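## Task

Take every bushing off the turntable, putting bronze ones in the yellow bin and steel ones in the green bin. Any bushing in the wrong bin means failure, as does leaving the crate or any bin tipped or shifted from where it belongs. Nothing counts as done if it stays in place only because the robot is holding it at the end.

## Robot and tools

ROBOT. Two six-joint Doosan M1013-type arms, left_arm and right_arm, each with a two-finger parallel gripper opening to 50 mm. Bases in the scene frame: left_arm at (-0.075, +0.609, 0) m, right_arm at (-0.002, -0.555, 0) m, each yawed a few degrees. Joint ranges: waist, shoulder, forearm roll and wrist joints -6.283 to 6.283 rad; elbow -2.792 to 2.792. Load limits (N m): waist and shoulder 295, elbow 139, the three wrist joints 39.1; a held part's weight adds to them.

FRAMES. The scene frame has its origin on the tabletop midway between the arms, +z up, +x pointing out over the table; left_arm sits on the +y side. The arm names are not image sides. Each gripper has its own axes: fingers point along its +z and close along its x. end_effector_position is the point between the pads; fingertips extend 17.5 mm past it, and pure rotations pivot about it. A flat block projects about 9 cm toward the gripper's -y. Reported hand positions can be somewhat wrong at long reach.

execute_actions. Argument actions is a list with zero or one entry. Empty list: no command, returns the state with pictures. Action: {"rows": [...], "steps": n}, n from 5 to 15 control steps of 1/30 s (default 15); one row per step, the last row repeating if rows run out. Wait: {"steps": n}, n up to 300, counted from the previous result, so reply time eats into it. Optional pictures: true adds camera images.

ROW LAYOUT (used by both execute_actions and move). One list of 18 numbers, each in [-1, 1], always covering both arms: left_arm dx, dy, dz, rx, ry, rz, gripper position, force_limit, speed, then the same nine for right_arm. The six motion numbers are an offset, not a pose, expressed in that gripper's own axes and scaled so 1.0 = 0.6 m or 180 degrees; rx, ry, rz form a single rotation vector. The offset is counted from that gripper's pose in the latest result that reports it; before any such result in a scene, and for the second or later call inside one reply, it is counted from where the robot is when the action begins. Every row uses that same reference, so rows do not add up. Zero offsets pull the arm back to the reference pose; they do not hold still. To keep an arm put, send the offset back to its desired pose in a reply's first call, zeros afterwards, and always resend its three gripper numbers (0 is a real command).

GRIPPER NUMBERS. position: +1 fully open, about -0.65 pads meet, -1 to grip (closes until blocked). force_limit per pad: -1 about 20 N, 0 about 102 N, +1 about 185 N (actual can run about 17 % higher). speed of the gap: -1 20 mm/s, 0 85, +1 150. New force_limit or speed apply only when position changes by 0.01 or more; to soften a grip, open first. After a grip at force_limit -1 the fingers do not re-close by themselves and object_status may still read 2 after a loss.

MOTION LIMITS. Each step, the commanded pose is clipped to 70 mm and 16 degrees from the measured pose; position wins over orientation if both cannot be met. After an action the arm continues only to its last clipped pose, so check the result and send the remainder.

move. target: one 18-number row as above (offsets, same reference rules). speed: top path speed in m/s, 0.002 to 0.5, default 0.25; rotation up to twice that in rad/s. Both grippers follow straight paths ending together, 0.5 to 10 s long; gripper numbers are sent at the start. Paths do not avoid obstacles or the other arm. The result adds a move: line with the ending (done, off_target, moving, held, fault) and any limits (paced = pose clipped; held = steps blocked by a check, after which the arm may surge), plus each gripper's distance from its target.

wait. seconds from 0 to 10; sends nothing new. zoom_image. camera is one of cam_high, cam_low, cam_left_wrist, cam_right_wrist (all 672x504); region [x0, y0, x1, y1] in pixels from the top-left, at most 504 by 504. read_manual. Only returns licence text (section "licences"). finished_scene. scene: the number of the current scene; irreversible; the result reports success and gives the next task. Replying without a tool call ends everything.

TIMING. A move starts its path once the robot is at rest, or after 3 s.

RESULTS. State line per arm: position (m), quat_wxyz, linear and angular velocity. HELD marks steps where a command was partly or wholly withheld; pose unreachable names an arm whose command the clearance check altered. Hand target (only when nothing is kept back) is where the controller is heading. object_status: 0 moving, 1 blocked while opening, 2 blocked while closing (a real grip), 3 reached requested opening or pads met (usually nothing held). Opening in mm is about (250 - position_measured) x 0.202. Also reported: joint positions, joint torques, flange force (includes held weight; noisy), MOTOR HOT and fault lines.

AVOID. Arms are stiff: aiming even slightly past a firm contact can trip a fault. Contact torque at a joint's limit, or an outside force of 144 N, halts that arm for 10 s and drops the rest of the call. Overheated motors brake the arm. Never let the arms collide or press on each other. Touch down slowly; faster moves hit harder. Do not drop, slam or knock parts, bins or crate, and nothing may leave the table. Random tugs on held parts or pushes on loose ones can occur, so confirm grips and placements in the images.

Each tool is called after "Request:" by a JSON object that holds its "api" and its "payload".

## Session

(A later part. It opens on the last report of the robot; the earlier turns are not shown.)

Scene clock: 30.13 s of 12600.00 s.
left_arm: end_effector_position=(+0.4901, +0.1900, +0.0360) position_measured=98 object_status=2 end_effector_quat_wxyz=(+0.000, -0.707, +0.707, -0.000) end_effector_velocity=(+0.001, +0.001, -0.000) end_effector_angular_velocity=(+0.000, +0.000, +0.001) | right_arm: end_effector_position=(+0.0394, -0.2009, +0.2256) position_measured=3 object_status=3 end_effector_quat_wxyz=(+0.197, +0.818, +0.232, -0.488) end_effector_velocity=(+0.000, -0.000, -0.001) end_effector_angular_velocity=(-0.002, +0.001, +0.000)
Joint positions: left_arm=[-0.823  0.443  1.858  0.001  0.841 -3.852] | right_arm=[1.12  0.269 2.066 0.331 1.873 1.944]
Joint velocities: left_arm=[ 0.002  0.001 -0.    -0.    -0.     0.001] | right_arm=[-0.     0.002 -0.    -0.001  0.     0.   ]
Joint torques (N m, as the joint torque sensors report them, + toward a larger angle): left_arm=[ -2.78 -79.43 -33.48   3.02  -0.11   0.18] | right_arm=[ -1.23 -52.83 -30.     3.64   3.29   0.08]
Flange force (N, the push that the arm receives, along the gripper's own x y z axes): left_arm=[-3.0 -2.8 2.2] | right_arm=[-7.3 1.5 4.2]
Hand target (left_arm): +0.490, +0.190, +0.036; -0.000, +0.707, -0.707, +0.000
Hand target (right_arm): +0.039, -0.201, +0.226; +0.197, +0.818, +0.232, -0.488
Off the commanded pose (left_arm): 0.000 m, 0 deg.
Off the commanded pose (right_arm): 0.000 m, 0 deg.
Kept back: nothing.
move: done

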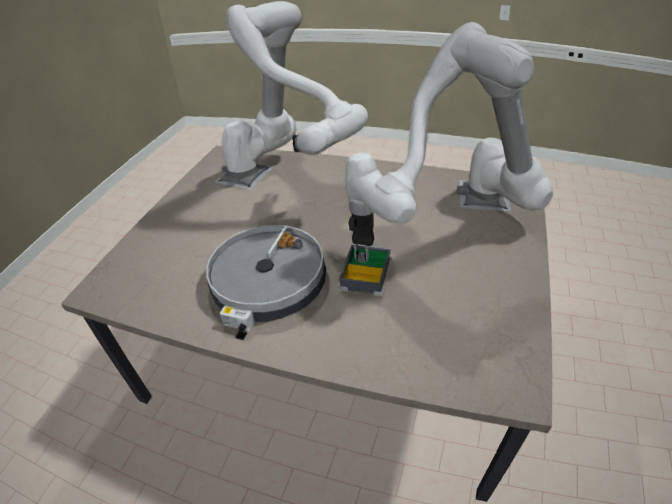

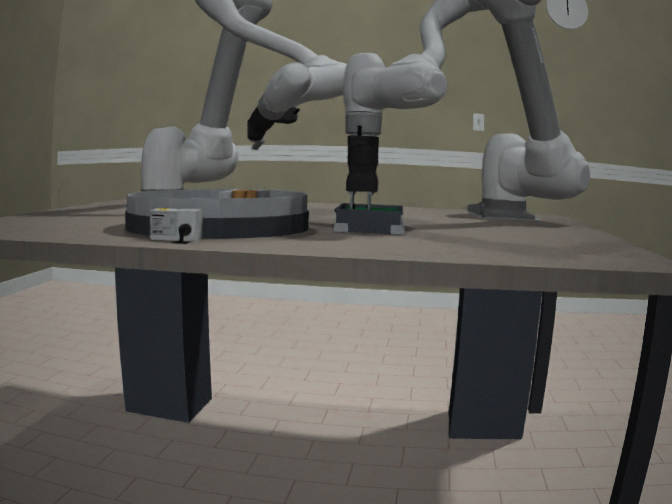

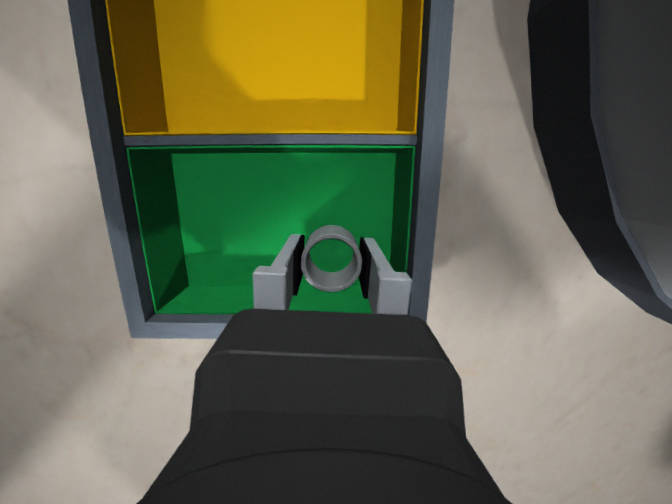

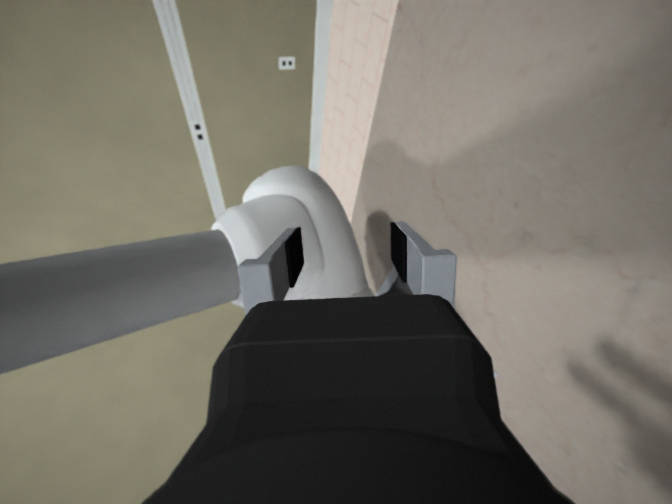

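Request:
{"api": "execute_actions", "payload": {"actions": [{"rows": [[0,0,0,0,0,0,0.6,-0.5,0.5, 0,0,0,0,0,0,1,0,0]], "steps": 12}], "pictures": true}}

Scene clock: 30.47 s of 12600.00 s.
left_arm: end_effector_position=(+0.4901, +0.1900, +0.0360) position_measured=63 object_status=0 end_effector_quat_wxyz=(+0.000, -0.707, +0.707, -0.000) end_effector_velocity=(+0.000, +0.000, -0.001) end_effector_angular_velocity=(+0.001, +0.001, +0.002) | right_arm: end_effector_position=(+0.0394, -0.2009, +0.2256) position_measured=3 object_status=3 end_effector_quat_wxyz=(+0.197, +0.818, +0.232, -0.488) end_effector_velocity=(-0.000, +0.000, +0.000) end_effector_angular_velocity=(-0.001, +0.001, -0.001)
Joint positions: left_arm=[-0.823  0.443  1.858  0.001  0.841 -3.852] | right_arm=[1.12  0.269 2.066 0.331 1.873 1.944]
Joint velocities: left_arm=[ 0.001  0.001 -0.    -0.     0.    -0.001] | right_arm=[-0.     0.     0.     0.001  0.001 -0.   ]
Joint torques (N m, as the joint torque sensors report them, + toward a larger angle): left_arm=[ -3.37 -79.26 -33.26   3.12  -0.3    0.17] | right_arm=[ -0.76 -52.99 -30.88   3.59   3.27   0.04]
Flange force (N, the push that the arm receives, along the gripper's own x y z axes): left_arm=[-3.0 -3.9 1.7] | right_arm=[-7.5 2.8 5.5]
Steps of this call (steps 1 to 3: nothing new was sent; steps 4 to 10: the first 7 steps of this action). Readings (end_effector_position | what the end effector reports):
4: left_arm (+0.4901, +0.1900, +0.0360) | right_arm (+0.0394, -0.2009, +0.2256) | left_arm position_measured=89 object_status=0 | right_arm position_measured=3 object_status=3
5: left_arm (+0.4901, +0.1900, +0.0360) | right_arm (+0.0394, -0.2009, +0.2256) | left_arm position_measured=71 object_status=0 | right_arm position_measured=3 object_status=3
7: left_arm (+0.4901, +0.1900, +0.0360) | right_arm (+0.0394, -0.2009, +0.2256) | left_arm position_measured=63 object_status=0 | right_arm position_measured=3 object_status=3
10: the state above

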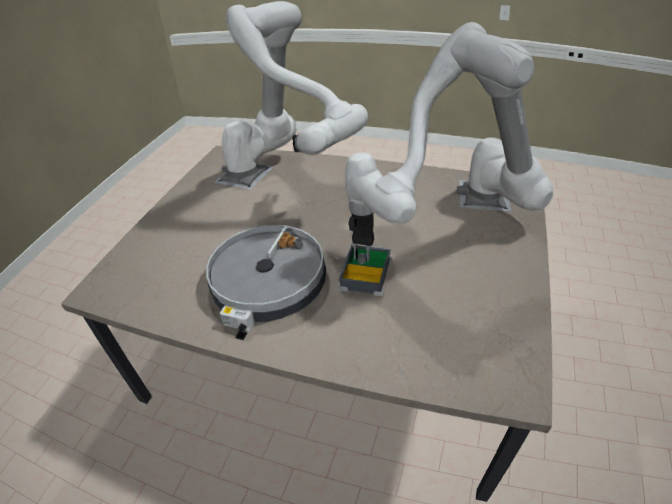

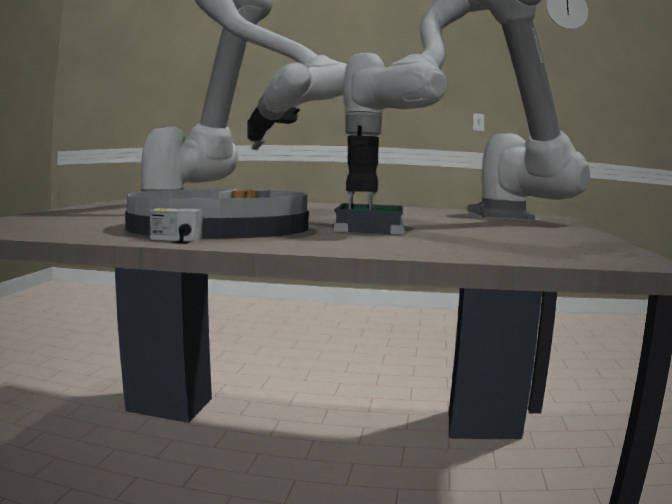

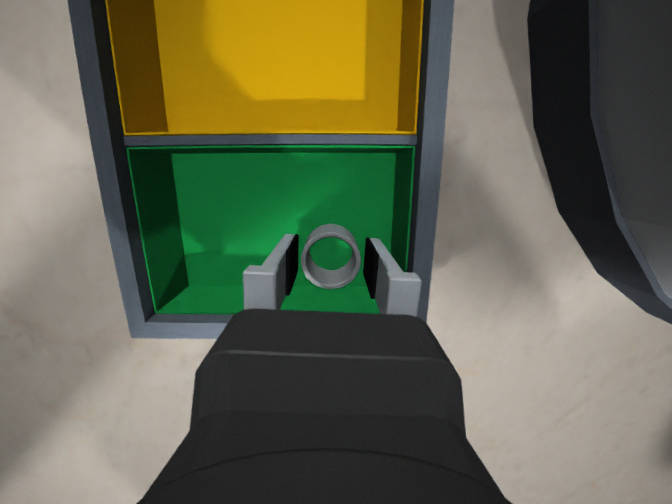

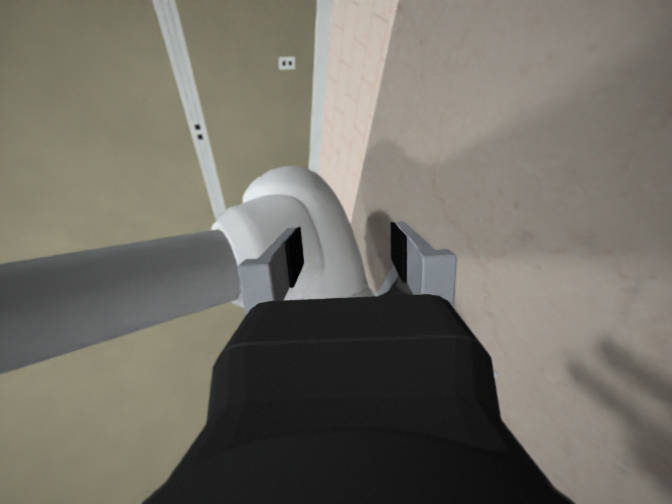

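Request:
{"api": "move", "payload": {"target": [0, 0, -0.1167, 0, 0, 0, 0.6, -0.5, 0.5, 0, 0, 0, 0, 0, 0, 1, 0, 0], "speed": 0.2}}

Request:
{"api": "move", "payload": {"target": [0.3167, -0.0333, -0.14, 0, 0, 0.5, 0.6, -0.5, 0.5, 0, 0, 0, 0, 0, 0, 1, 0, 0], "speed": 0.5}}

Scene clock: 31.87 s of 12600.00 s.
left_arm: end_effector_position=(+0.4900, +0.1901, +0.1060) position_measured=63 object_status=3 end_effector_quat_wxyz=(+0.000, -0.707, +0.707, -0.000) end_effector_velocity=(-0.001, -0.001, +0.001) end_effector_angular_velocity=(-0.000, -0.001, -0.002) | right_arm: end_effector_position=(+0.0394, -0.2009, +0.2256) position_measured=3 object_status=3 end_effector_quat_wxyz=(+0.197, +0.818, +0.232, -0.488) end_effector_velocity=(-0.000, +0.000, +0.000) end_effector_angular_velocity=(+0.000, -0.000, +0.000)
Joint positions: left_arm=[-0.823  0.37   1.811  0.001  0.96  -3.852] | right_arm=[1.12  0.269 2.066 0.331 1.873 1.944]
Joint velocities: left_arm=[-0.002 -0.001 -0.     0.     0.001  0.   ] | right_arm=[ 0. -0.  0.  0. -0.  0.]
Joint torques (N m, as the joint torque sensors report them, + toward a larger angle): left_arm=[ -3.12 -74.47 -36.77   3.3   -0.17   0.16] | right_arm=[ -1.02 -52.84 -30.47   3.73   3.33   0.04]
Flange force (N, the push that the arm receives, along the gripper's own x y z axes): left_arm=[-3.8 -1.5 0.6] | right_arm=[-8.3 2.4 5.2]
Hand target (left_arm): +0.490, +0.190, +0.106; -0.000, +0.707, -0.707, +0.000
Hand target (right_arm): +0.039, -0.201, +0.226; +0.197, +0.818, +0.232, -0.488
Off your previous action's commanded pose (left_arm): 0.000 m, 0 deg at its last step (step 5 of this call).
Off your previous action's commanded pose (right_arm): 0.000 m, 0 deg at its last step (step 5 of this call).
Off the commanded pose (left_arm): 0.000 m, 0 deg.
Off the commanded pose (right_arm): 0.000 m, 0 deg.
Kept back: nothing.
move: done

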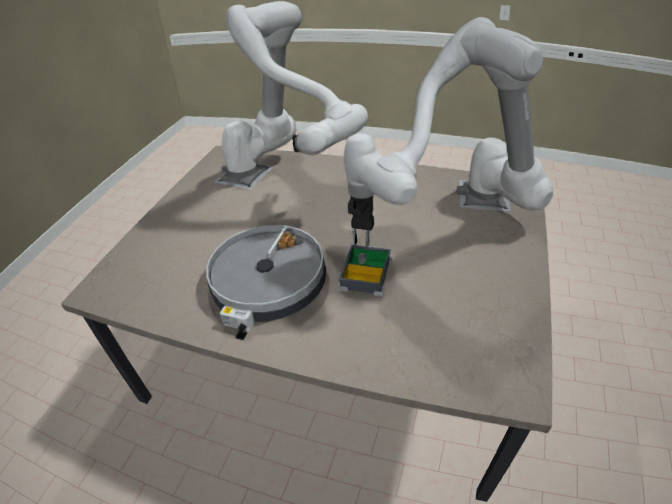

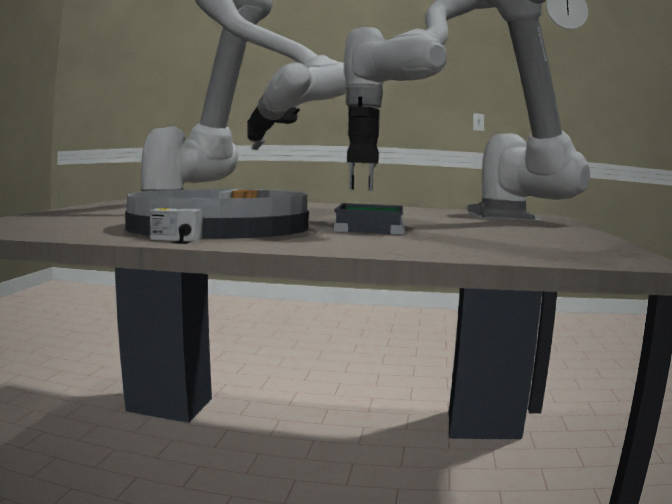

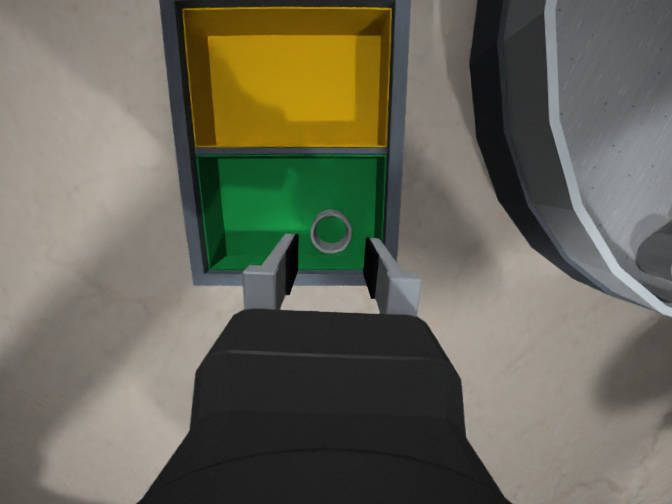

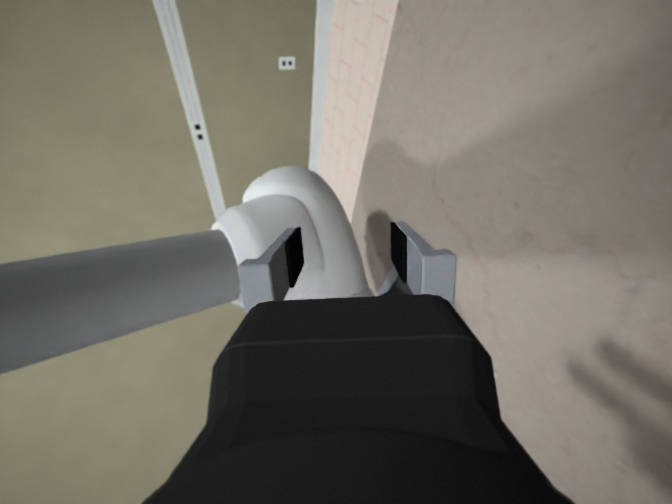

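Scene clock: 33.93 s of 12600.00 s.
left_arm: end_effector_position=(+0.5097, +0.0000, +0.1901) position_measured=63 object_status=3 end_effector_quat_wxyz=(+0.000, +0.000, +1.000, +0.000) end_effector_velocity=(+0.001, +0.001, -0.000) end_effector_angular_velocity=(+0.000, +0.001, +0.000) | right_arm: end_effector_position=(+0.0394, -0.2009, +0.2256) position_measured=3 object_status=3 end_effector_quat_wxyz=(+0.197, +0.818, +0.232, -0.488) end_effector_velocity=(-0.000, +0.000, -0.000) end_effector_angular_velocity=(+0.002, -0.001, -0.001)
Joint positions: left_arm=[-0.939  0.511  1.424  0.001  1.206 -2.398] | right_arm=[1.12  0.269 2.066 0.331 1.873 1.944]
Joint velocities: left_arm=[ 0.002  0.001 -0.001 -0.     0.001  0.002] | right_arm=[ 0.    -0.001 -0.     0.001 -0.002  0.   ]
Joint torques (N m, as the joint torque sensors report them, + toward a larger angle): left_arm=[ -3.11 -92.46 -41.47   3.71  -0.1   -0.01] | right_arm=[ -0.55 -53.89 -30.83   3.54   3.34  -0.13]
Flange force (N, the push that the arm receives, along the gripper's own x y z axes): left_arm=[-2.6 4.4 0.9] | right_arm=[-6.0 2.2 5.0]
Hand target (left_arm): +0.510, +0.000, +0.190; +0.000, +0.000, +1.000, +0.000
Hand target (right_arm): +0.039, -0.201, +0.226; +0.197, +0.818, +0.232, -0.488
Off the commanded pose (left_arm): 0.000 m, 0 deg.
Off the commanded pose (right_arm): 0.000 m, 0 deg.
Kept back: nothing.
move: done

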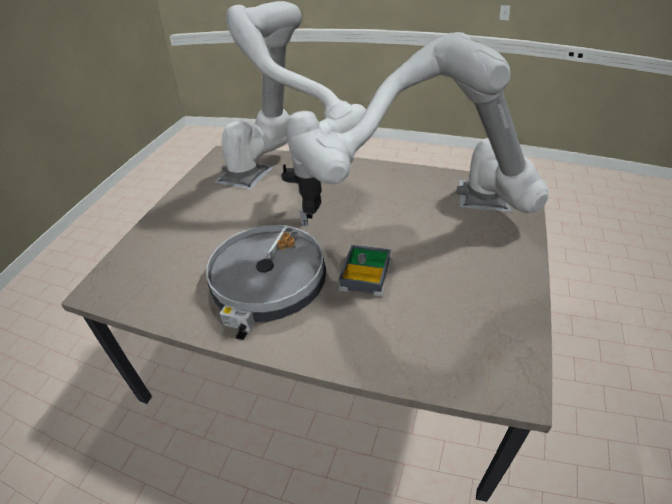

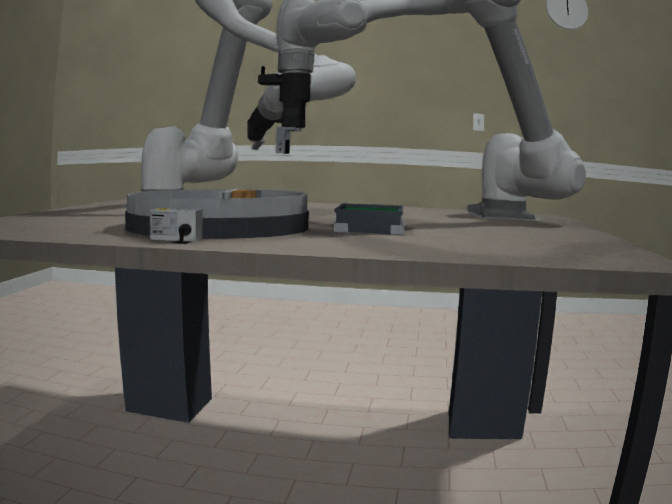

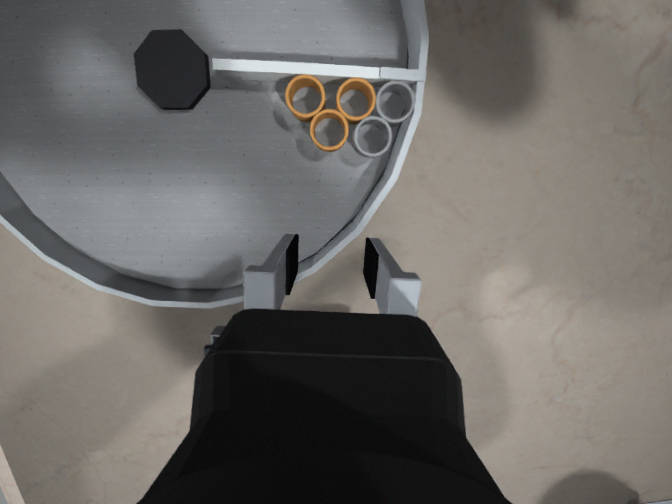

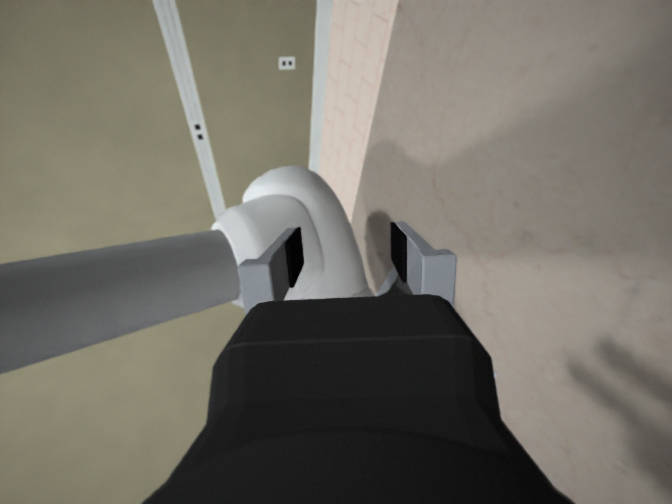

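Request:
{"api": "wait", "payload": {"seconds": 3}}

Scene clock: 38.03 s of 12600.00 s.
left_arm: end_effector_position=(+0.5097, +0.0000, +0.1901) position_measured=63 object_status=3 end_effector_quat_wxyz=(+0.000, +0.000, +1.000, +0.000) end_effector_velocity=(+0.001, +0.001, +0.003) end_effector_angular_velocity=(-0.003, -0.002, +0.002) | right_arm: end_effector_position=(+0.0394, -0.2009, +0.2256) position_measured=3 object_status=3 end_effector_quat_wxyz=(+0.197, +0.818, +0.232, -0.488) end_effector_velocity=(-0.000, +0.001, -0.000) end_effector_angular_velocity=(+0.000, +0.001, -0.002)
Joint positions: left_arm=[-0.939  0.511  1.424  0.001  1.206 -2.398] | right_arm=[1.12  0.269 2.066 0.331 1.873 1.944]
Joint velocities: left_arm=[ 0.002 -0.003 -0.    -0.    -0.    -0.   ] | right_arm=[-0.     0.001  0.     0.002 -0.001  0.   ]
Joint torques (N m, as the joint torque sensors report them, + toward a larger angle): left_arm=[ -3.33 -93.12 -41.71   3.8   -0.1    0.2 ] | right_arm=[ -0.96 -53.62 -30.     3.69   3.5   -0.04]
Flange force (N, the push that the arm receives, along the gripper's own x y z axes): left_arm=[-1.8 4.3 0.2] | right_arm=[-6.4 1.3 4.0]
Hand target (left_arm): +0.510, +0.000, +0.190; +0.000, +0.000, +1.000, +0.000
Hand target (right_arm): +0.039, -0.201, +0.226; +0.197, +0.818, +0.232, -0.488
Off the commanded pose (left_arm): 0.000 m, 0 deg.
Off the commanded pose (right_arm): 0.000 m, 0 deg.
Kept back: nothing.
Steps of this call (steps 1 to 123: nothing new was sent). Readings (end_effector_position | what the end effector reports):
1: left_arm (+0.5097, -0.0000, +0.1901) | right_arm (+0.0394, -0.2009, +0.2256) | left_arm position_measured=63 object_status=3 | right_arm position_measured=3 object_status=3
2: left_arm (+0.5097, -0.0000, +0.1901) | right_arm (+0.0394, -0.2009, +0.2256) | left_arm position_measured=63 object_status=3 | right_arm position_measured=3 object_status=3
4: left_arm (+0.5097, -0.0000, +0.1901) | right_arm (+0.0394, -0.2009, +0.2256) | left_arm position_measured=63 object_status=3 | right_arm position_measured=3 object_status=3
8: left_arm (+0.5097, -0.0000, +0.1901) | right_arm (+0.0394, -0.2009, +0.2256) | left_arm position_measured=63 object_status=3 | right_arm position_measured=3 object_status=3
123: the state above

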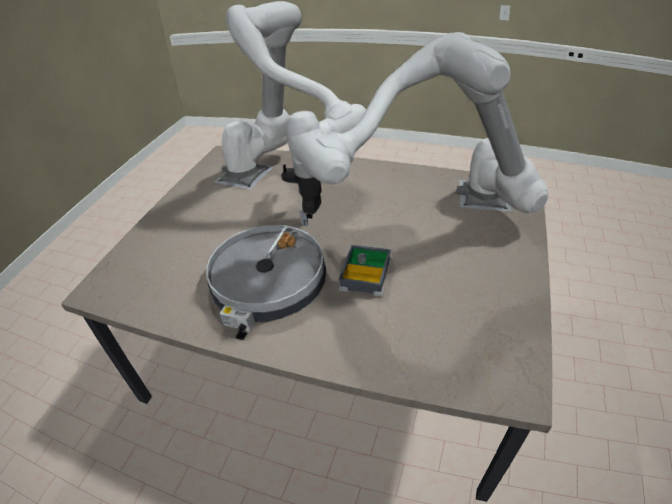

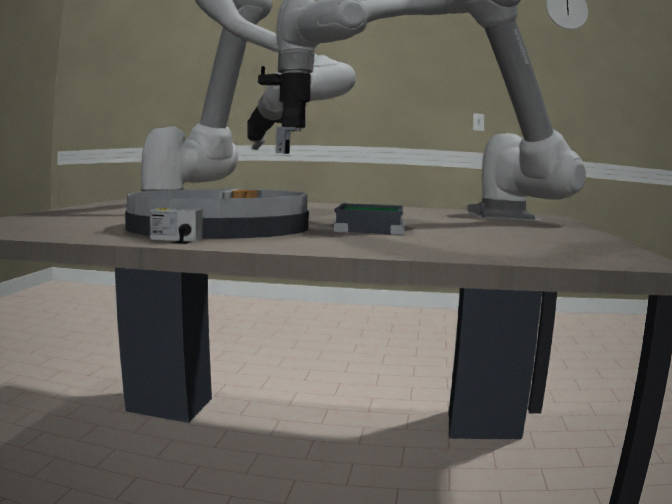

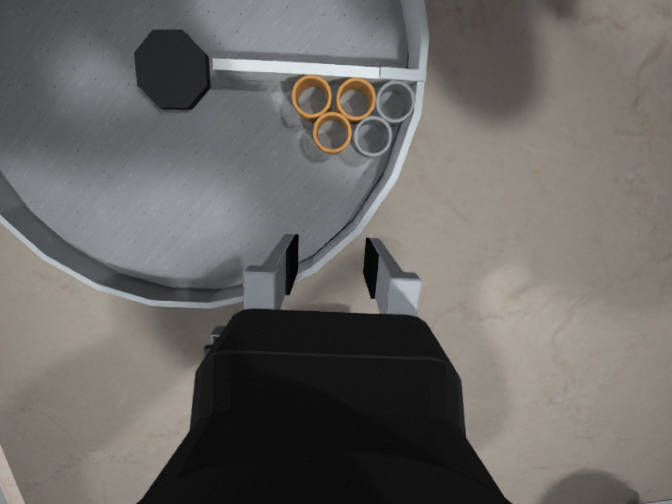

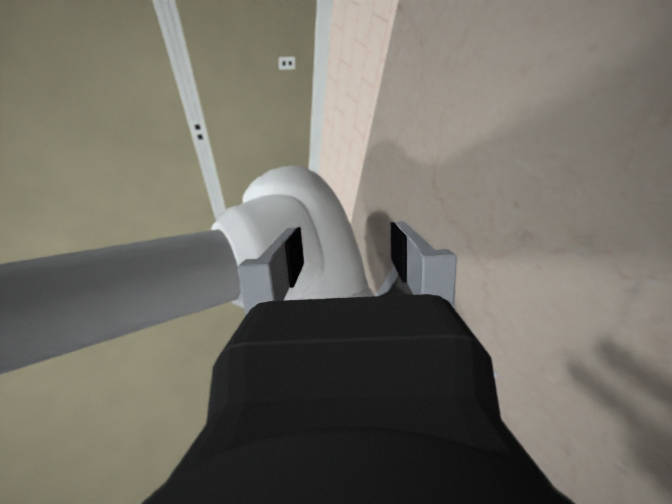

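Request:
{"api": "move", "payload": {"target": [-0.0077, -0.0417, 0.1818, 0, 0, 0.0222, 0.505, -0.5, 0.5, 0, 0, 0, 0, 0, 0, 1, 0, 0], "speed": 0.15}}

Scene clock: 41.43 s of 12600.00 s.
left_arm: end_effector_position=(+0.5143, -0.0250, +0.0810) position_measured=77 object_status=3 end_effector_quat_wxyz=(+0.000, +0.035, +0.999, +0.000) end_effector_velocity=(+0.002, -0.000, +0.001) end_effector_angular_velocity=(-0.002, -0.002, +0.002) | right_arm: end_effector_position=(+0.0394, -0.2009, +0.2256) position_measured=3 object_status=3 end_effector_quat_wxyz=(+0.197, +0.818, +0.232, -0.488) end_effector_velocity=(-0.000, +0.000, -0.000) end_effector_angular_velocity=(-0.001, +0.002, -0.000)
Joint positions: left_arm=[-0.954  0.619  1.461  0.001  1.061 -2.343] | right_arm=[1.12  0.269 2.066 0.331 1.873 1.944]
Joint velocities: left_arm=[ 0.001  0.    -0.002 -0.    -0.    -0.001] | right_arm=[-0.     0.001 -0.     0.001  0.001 -0.   ]
Joint torques (N m, as the joint torque sensors report them, + toward a larger angle): left_arm=[  -3.52 -100.37  -39.09    3.51   -0.16    0.26] | right_arm=[ -1.14 -53.24 -30.58   3.69   3.49   0.14]
Flange force (N, the push that the arm receives, along the gripper's own x y z axes): left_arm=[-2.0 3.5 0.5] | right_arm=[-6.8 2.0 5.4]
Hand target (left_arm): +0.514, -0.025, +0.081; +0.000, +0.035, +0.999, +0.000
Hand target (right_arm): +0.039, -0.201, +0.226; +0.197, +0.818, +0.232, -0.488
Off the commanded pose (left_arm): 0.000 m, 0 deg.
Off the commanded pose (right_arm): 0.000 m, 0 deg.
Kept back: nothing.
move: done

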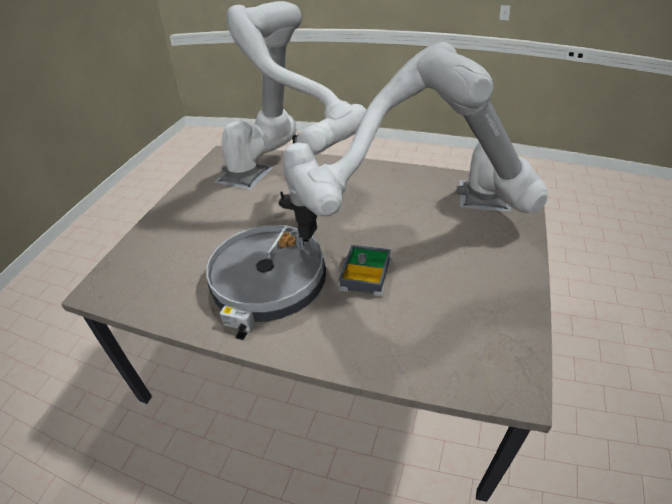

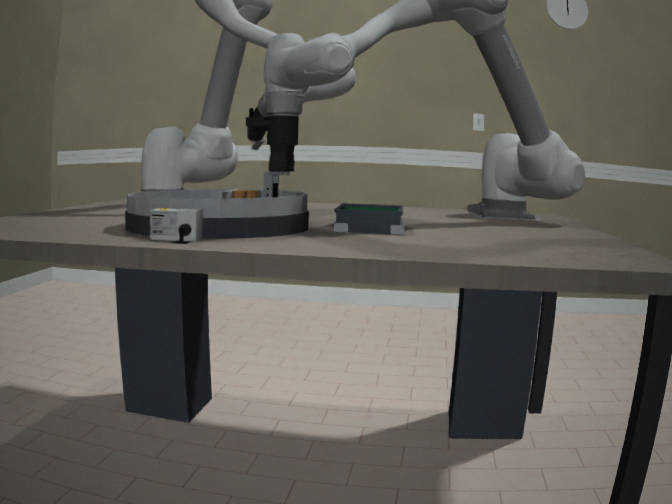

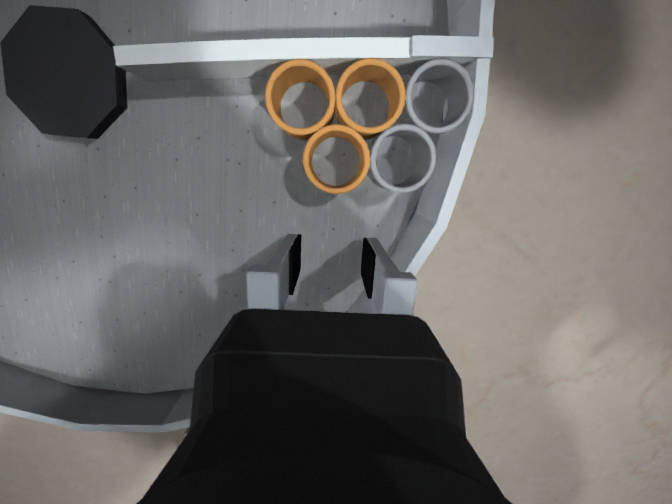

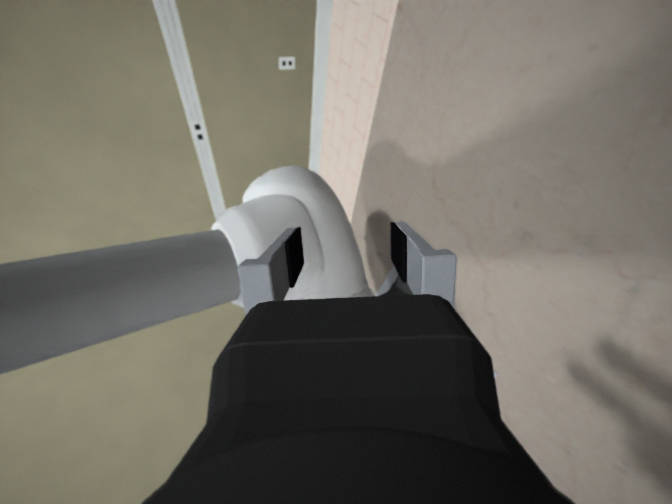

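Request:
{"api": "move", "payload": {"target": [-0.0081, -0.0396, 0, 0, 0, -0.0194, 0.505, -0.5, 0.5, 0, 0, 0, 0, 0, 0, 1, 0, 0], "speed": 0.05}}

Scene clock: 43.43 s of 12600.00 s.
left_arm: end_effector_position=(+0.5174, -0.0490, +0.0810) position_measured=77 object_status=3 end_effector_quat_wxyz=(+0.000, +0.005, +1.000, +0.000) end_effector_velocity=(-0.001, -0.001, -0.000) end_effector_angular_velocity=(+0.000, +0.000, -0.001) | right_arm: end_effector_position=(+0.0394, -0.2009, +0.2256) position_measured=3 object_status=3 end_effector_quat_wxyz=(+0.197, +0.818, +0.232, -0.488) end_effector_velocity=(-0.000, +0.000, +0.000) end_effector_angular_velocity=(+0.001, -0.000, -0.001)
Joint positions: left_arm=[-0.971  0.645  1.415  0.001  1.081 -2.42 ] | right_arm=[1.12  0.269 2.066 0.331 1.873 1.944]
Joint velocities: left_arm=[-0.001  0.001 -0.001  0.     0.    -0.   ] | right_arm=[ 0.    -0.001 -0.     0.001 -0.     0.   ]
Joint torques (N m, as the joint torque sensors report them, + toward a larger angle): left_arm=[  -2.64 -101.34  -39.37    3.68   -0.04    0.21] | right_arm=[ -1.27 -53.93 -30.33   3.58   3.43  -0.01]
Flange force (N, the push that the arm receives, along the gripper's own x y z axes): left_arm=[0.3 4.1 -0.3] | right_arm=[-6.7 0.9 4.6]
Hand target (left_arm): +0.517, -0.049, +0.081; +0.000, +0.005, +1.000, +0.000
Hand target (right_arm): +0.039, -0.201, +0.226; +0.197, +0.818, +0.232, -0.488
Off the commanded pose (left_arm): 0.000 m, 0 deg.
Off the commanded pose (right_arm): 0.000 m, 0 deg.
Kept back: nothing.
move: done

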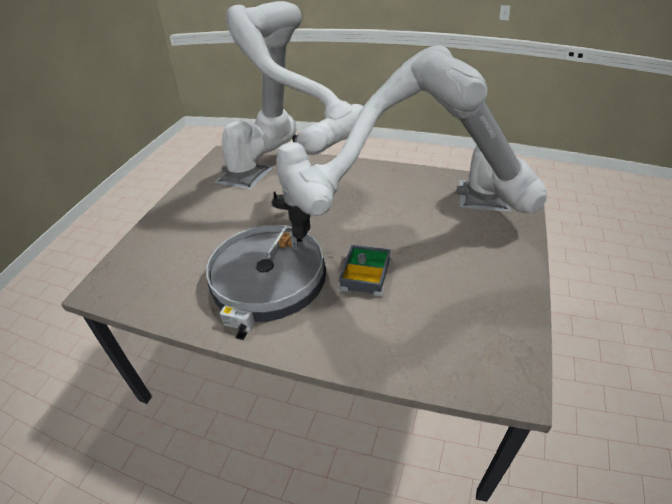

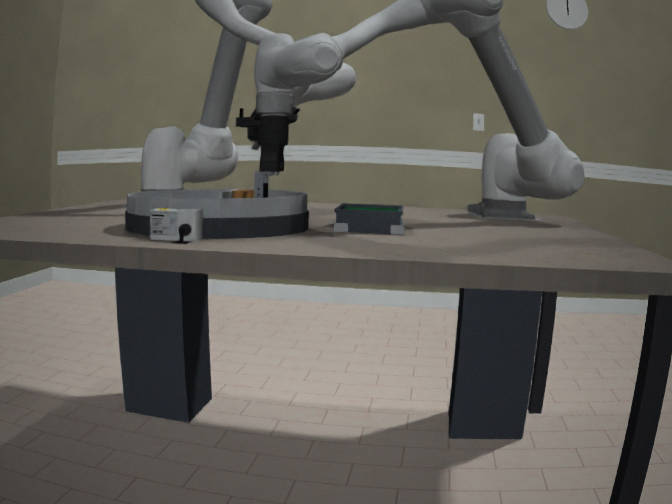

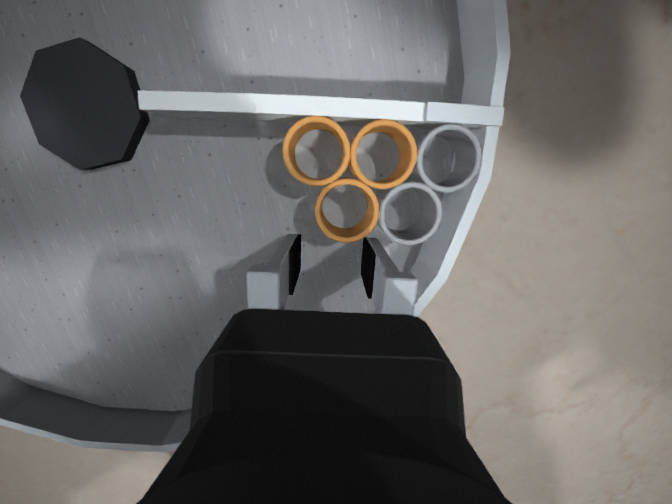

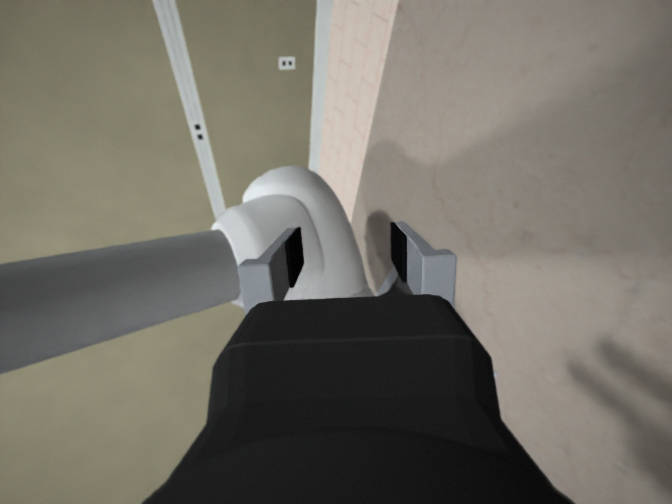

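Request:
{"api": "move", "payload": {"target": [0, -0.0233, 0, 0, 0, 0, 0.505, -0.5, 0.5, 0, 0, 0, 0, 0, 0, 1, 0, 0], "speed": 0.02}}

Scene clock: 54.43 s of 12600.00 s.
left_arm: end_effector_position=(+0.5198, -0.0594, +0.0811) position_measured=77 object_status=3 end_effector_quat_wxyz=(+0.003, +0.005, +1.000, +0.002) end_effector_velocity=(-0.000, +0.001, -0.003) end_effector_angular_velocity=(+0.003, +0.003, -0.000) | right_arm: end_effector_position=(+0.0394, -0.2009, +0.2256) position_measured=3 object_status=3 end_effector_quat_wxyz=(+0.197, +0.818, +0.232, -0.488) end_effector_velocity=(-0.000, +0.000, +0.000) end_effector_angular_velocity=(-0.000, +0.002, -0.000)
Joint positions: left_arm=[-0.978  0.658  1.391  0.007  1.091 -2.43 ] | right_arm=[1.12  0.269 2.066 0.331 1.873 1.944]
Joint velocities: left_arm=[ 0.     0.003  0.001 -0.     0.     0.   ] | right_arm=[ 0.     0.001 -0.     0.001  0.001 -0.   ]
Joint torques (N m, as the joint torque sensors report them, + toward a larger angle): left_arm=[ -22.34 -105.2   -40.29   -1.92   -0.38    0.41] | right_arm=[ -1.22 -53.22 -30.33   3.53   3.39  -0.06]
Flange force (N, the push that the arm receives, along the gripper's own x y z axes): left_arm=[-18.5 16.5 2.9] | right_arm=[-7.6 1.2 4.9]
Hand target (left_arm): +0.520, -0.059, +0.081; +0.002, +0.005, +1.000, +0.002
Hand target (right_arm): +0.039, -0.201, +0.226; +0.197, +0.818, +0.232, -0.488
Off the commanded pose (left_arm): 0.004 m, 0 deg.
Off the commanded pose (right_arm): 0.000 m, 0 deg.
FORCE FAULT: contact force on the left arm reached its limit, and that arm stopped for 10 seconds. The contact can be on any part of that arm, not only on its tool. That arm's remaining commands of this call were not run. That arm holds still and accepts commands again. Move the arm away from the contact; if what it grips holds it there, let go first. Pushing or pulling that hard again can fault the arm again.
Kept back: nothing.
move: fault (left_arm)

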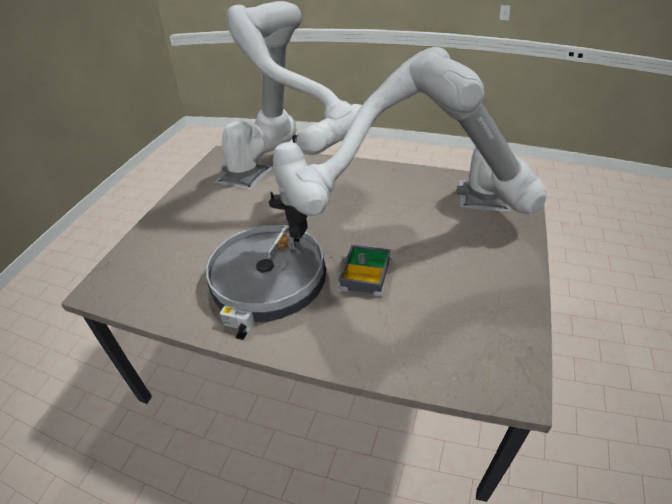

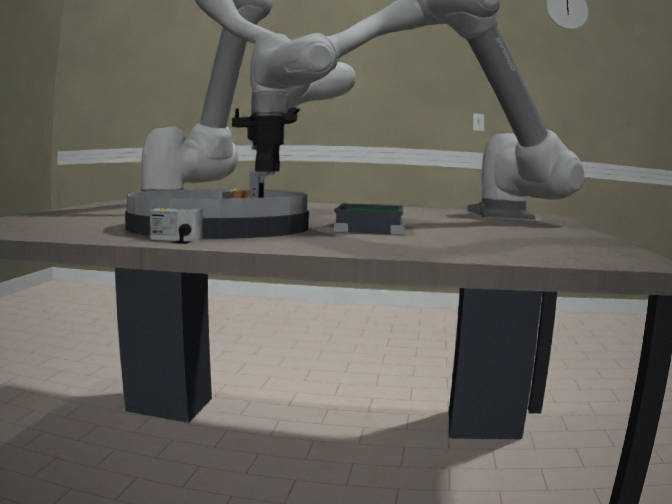

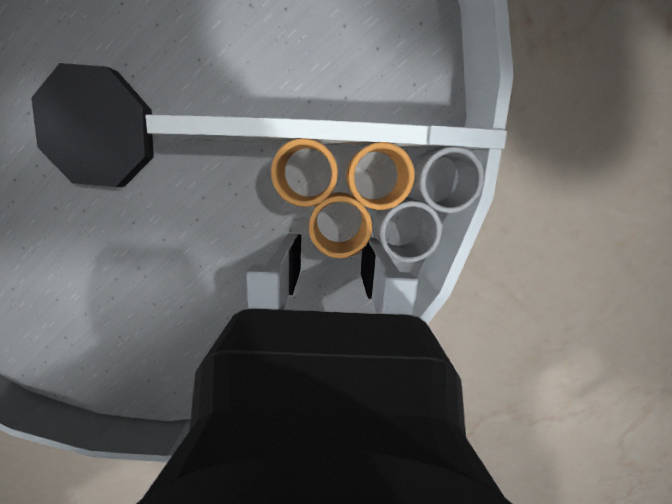

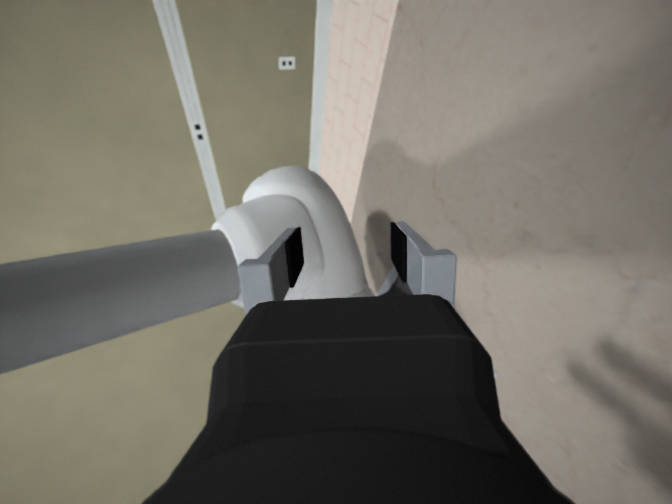

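Request:
{"api": "move", "payload": {"target": [-0.004, 0, 0, 0, 0, 0, 0.505, -0.5, 0.5, 0, 0, 0, 0, 0, 0, 1, 0, 0], "speed": 0.005}}

Scene clock: 55.73 s of 12600.00 s.
left_arm: end_effector_position=(+0.5222, -0.0594, +0.0811) position_measured=77 object_status=3 end_effector_quat_wxyz=(+0.003, +0.005, +1.000, +0.002) end_effector_velocity=(+0.000, +0.000, +0.001) end_effector_angular_velocity=(-0.000, -0.001, -0.001) | right_arm: end_effector_position=(+0.0394, -0.2009, +0.2256) position_measured=3 object_status=3 end_effector_quat_wxyz=(+0.197, +0.818, +0.232, -0.488) end_effector_velocity=(+0.000, +0.000, -0.000) end_effector_angular_velocity=(-0.001, +0.000, +0.000)
Joint positions: left_arm=[-0.976  0.661  1.387  0.007  1.093 -2.428] | right_arm=[1.12  0.269 2.066 0.331 1.873 1.944]
Joint velocities: left_arm=[ 0.    -0.    -0.     0.     0.     0.002] | right_arm=[-0.     0.001  0.    -0.    -0.    -0.   ]
Joint torques (N m, as the joint torque sensors report them, + toward a larger angle): left_arm=[  -3.49 -104.33  -39.64    3.73   -0.19    0.19] | right_arm=[ -2.57 -54.01 -30.7    3.6    3.27   0.1 ]
Flange force (N, the push that the arm receives, along the gripper's own x y z axes): left_arm=[-2.0 3.4 0.4] | right_arm=[-6.4 -1.0 5.6]
Hand target (left_arm): +0.522, -0.059, +0.081; +0.003, +0.005, +1.000, +0.002
Hand target (right_arm): +0.039, -0.201, +0.226; +0.197, +0.818, +0.232, -0.488
Off the commanded pose (left_arm): 0.000 m, 0 deg.
Off the commanded pose (right_arm): 0.000 m, 0 deg.
Kept back: nothing.
move: done

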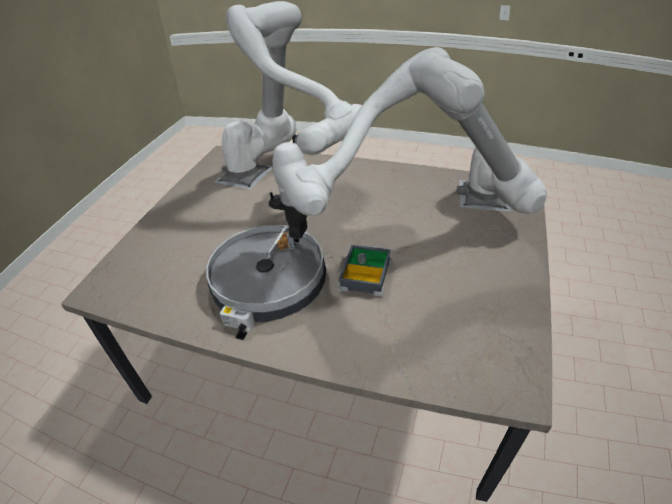

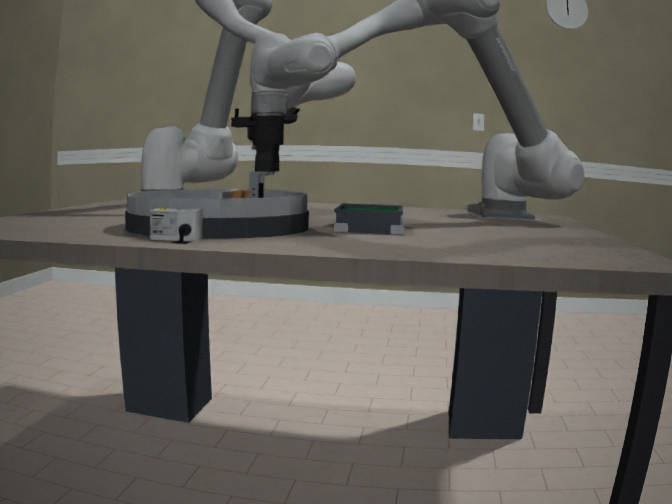

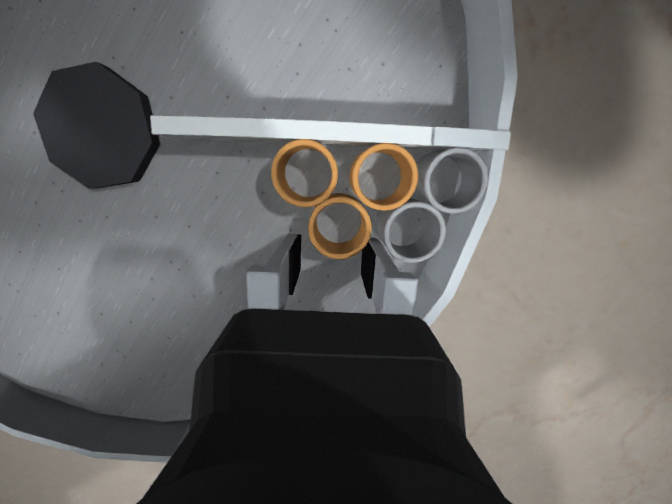

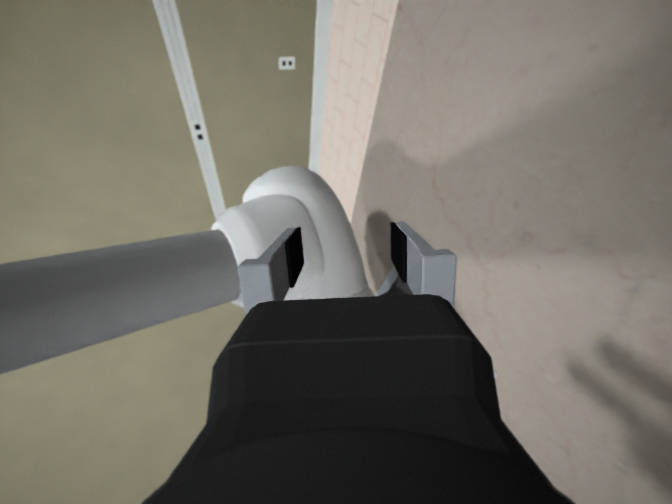

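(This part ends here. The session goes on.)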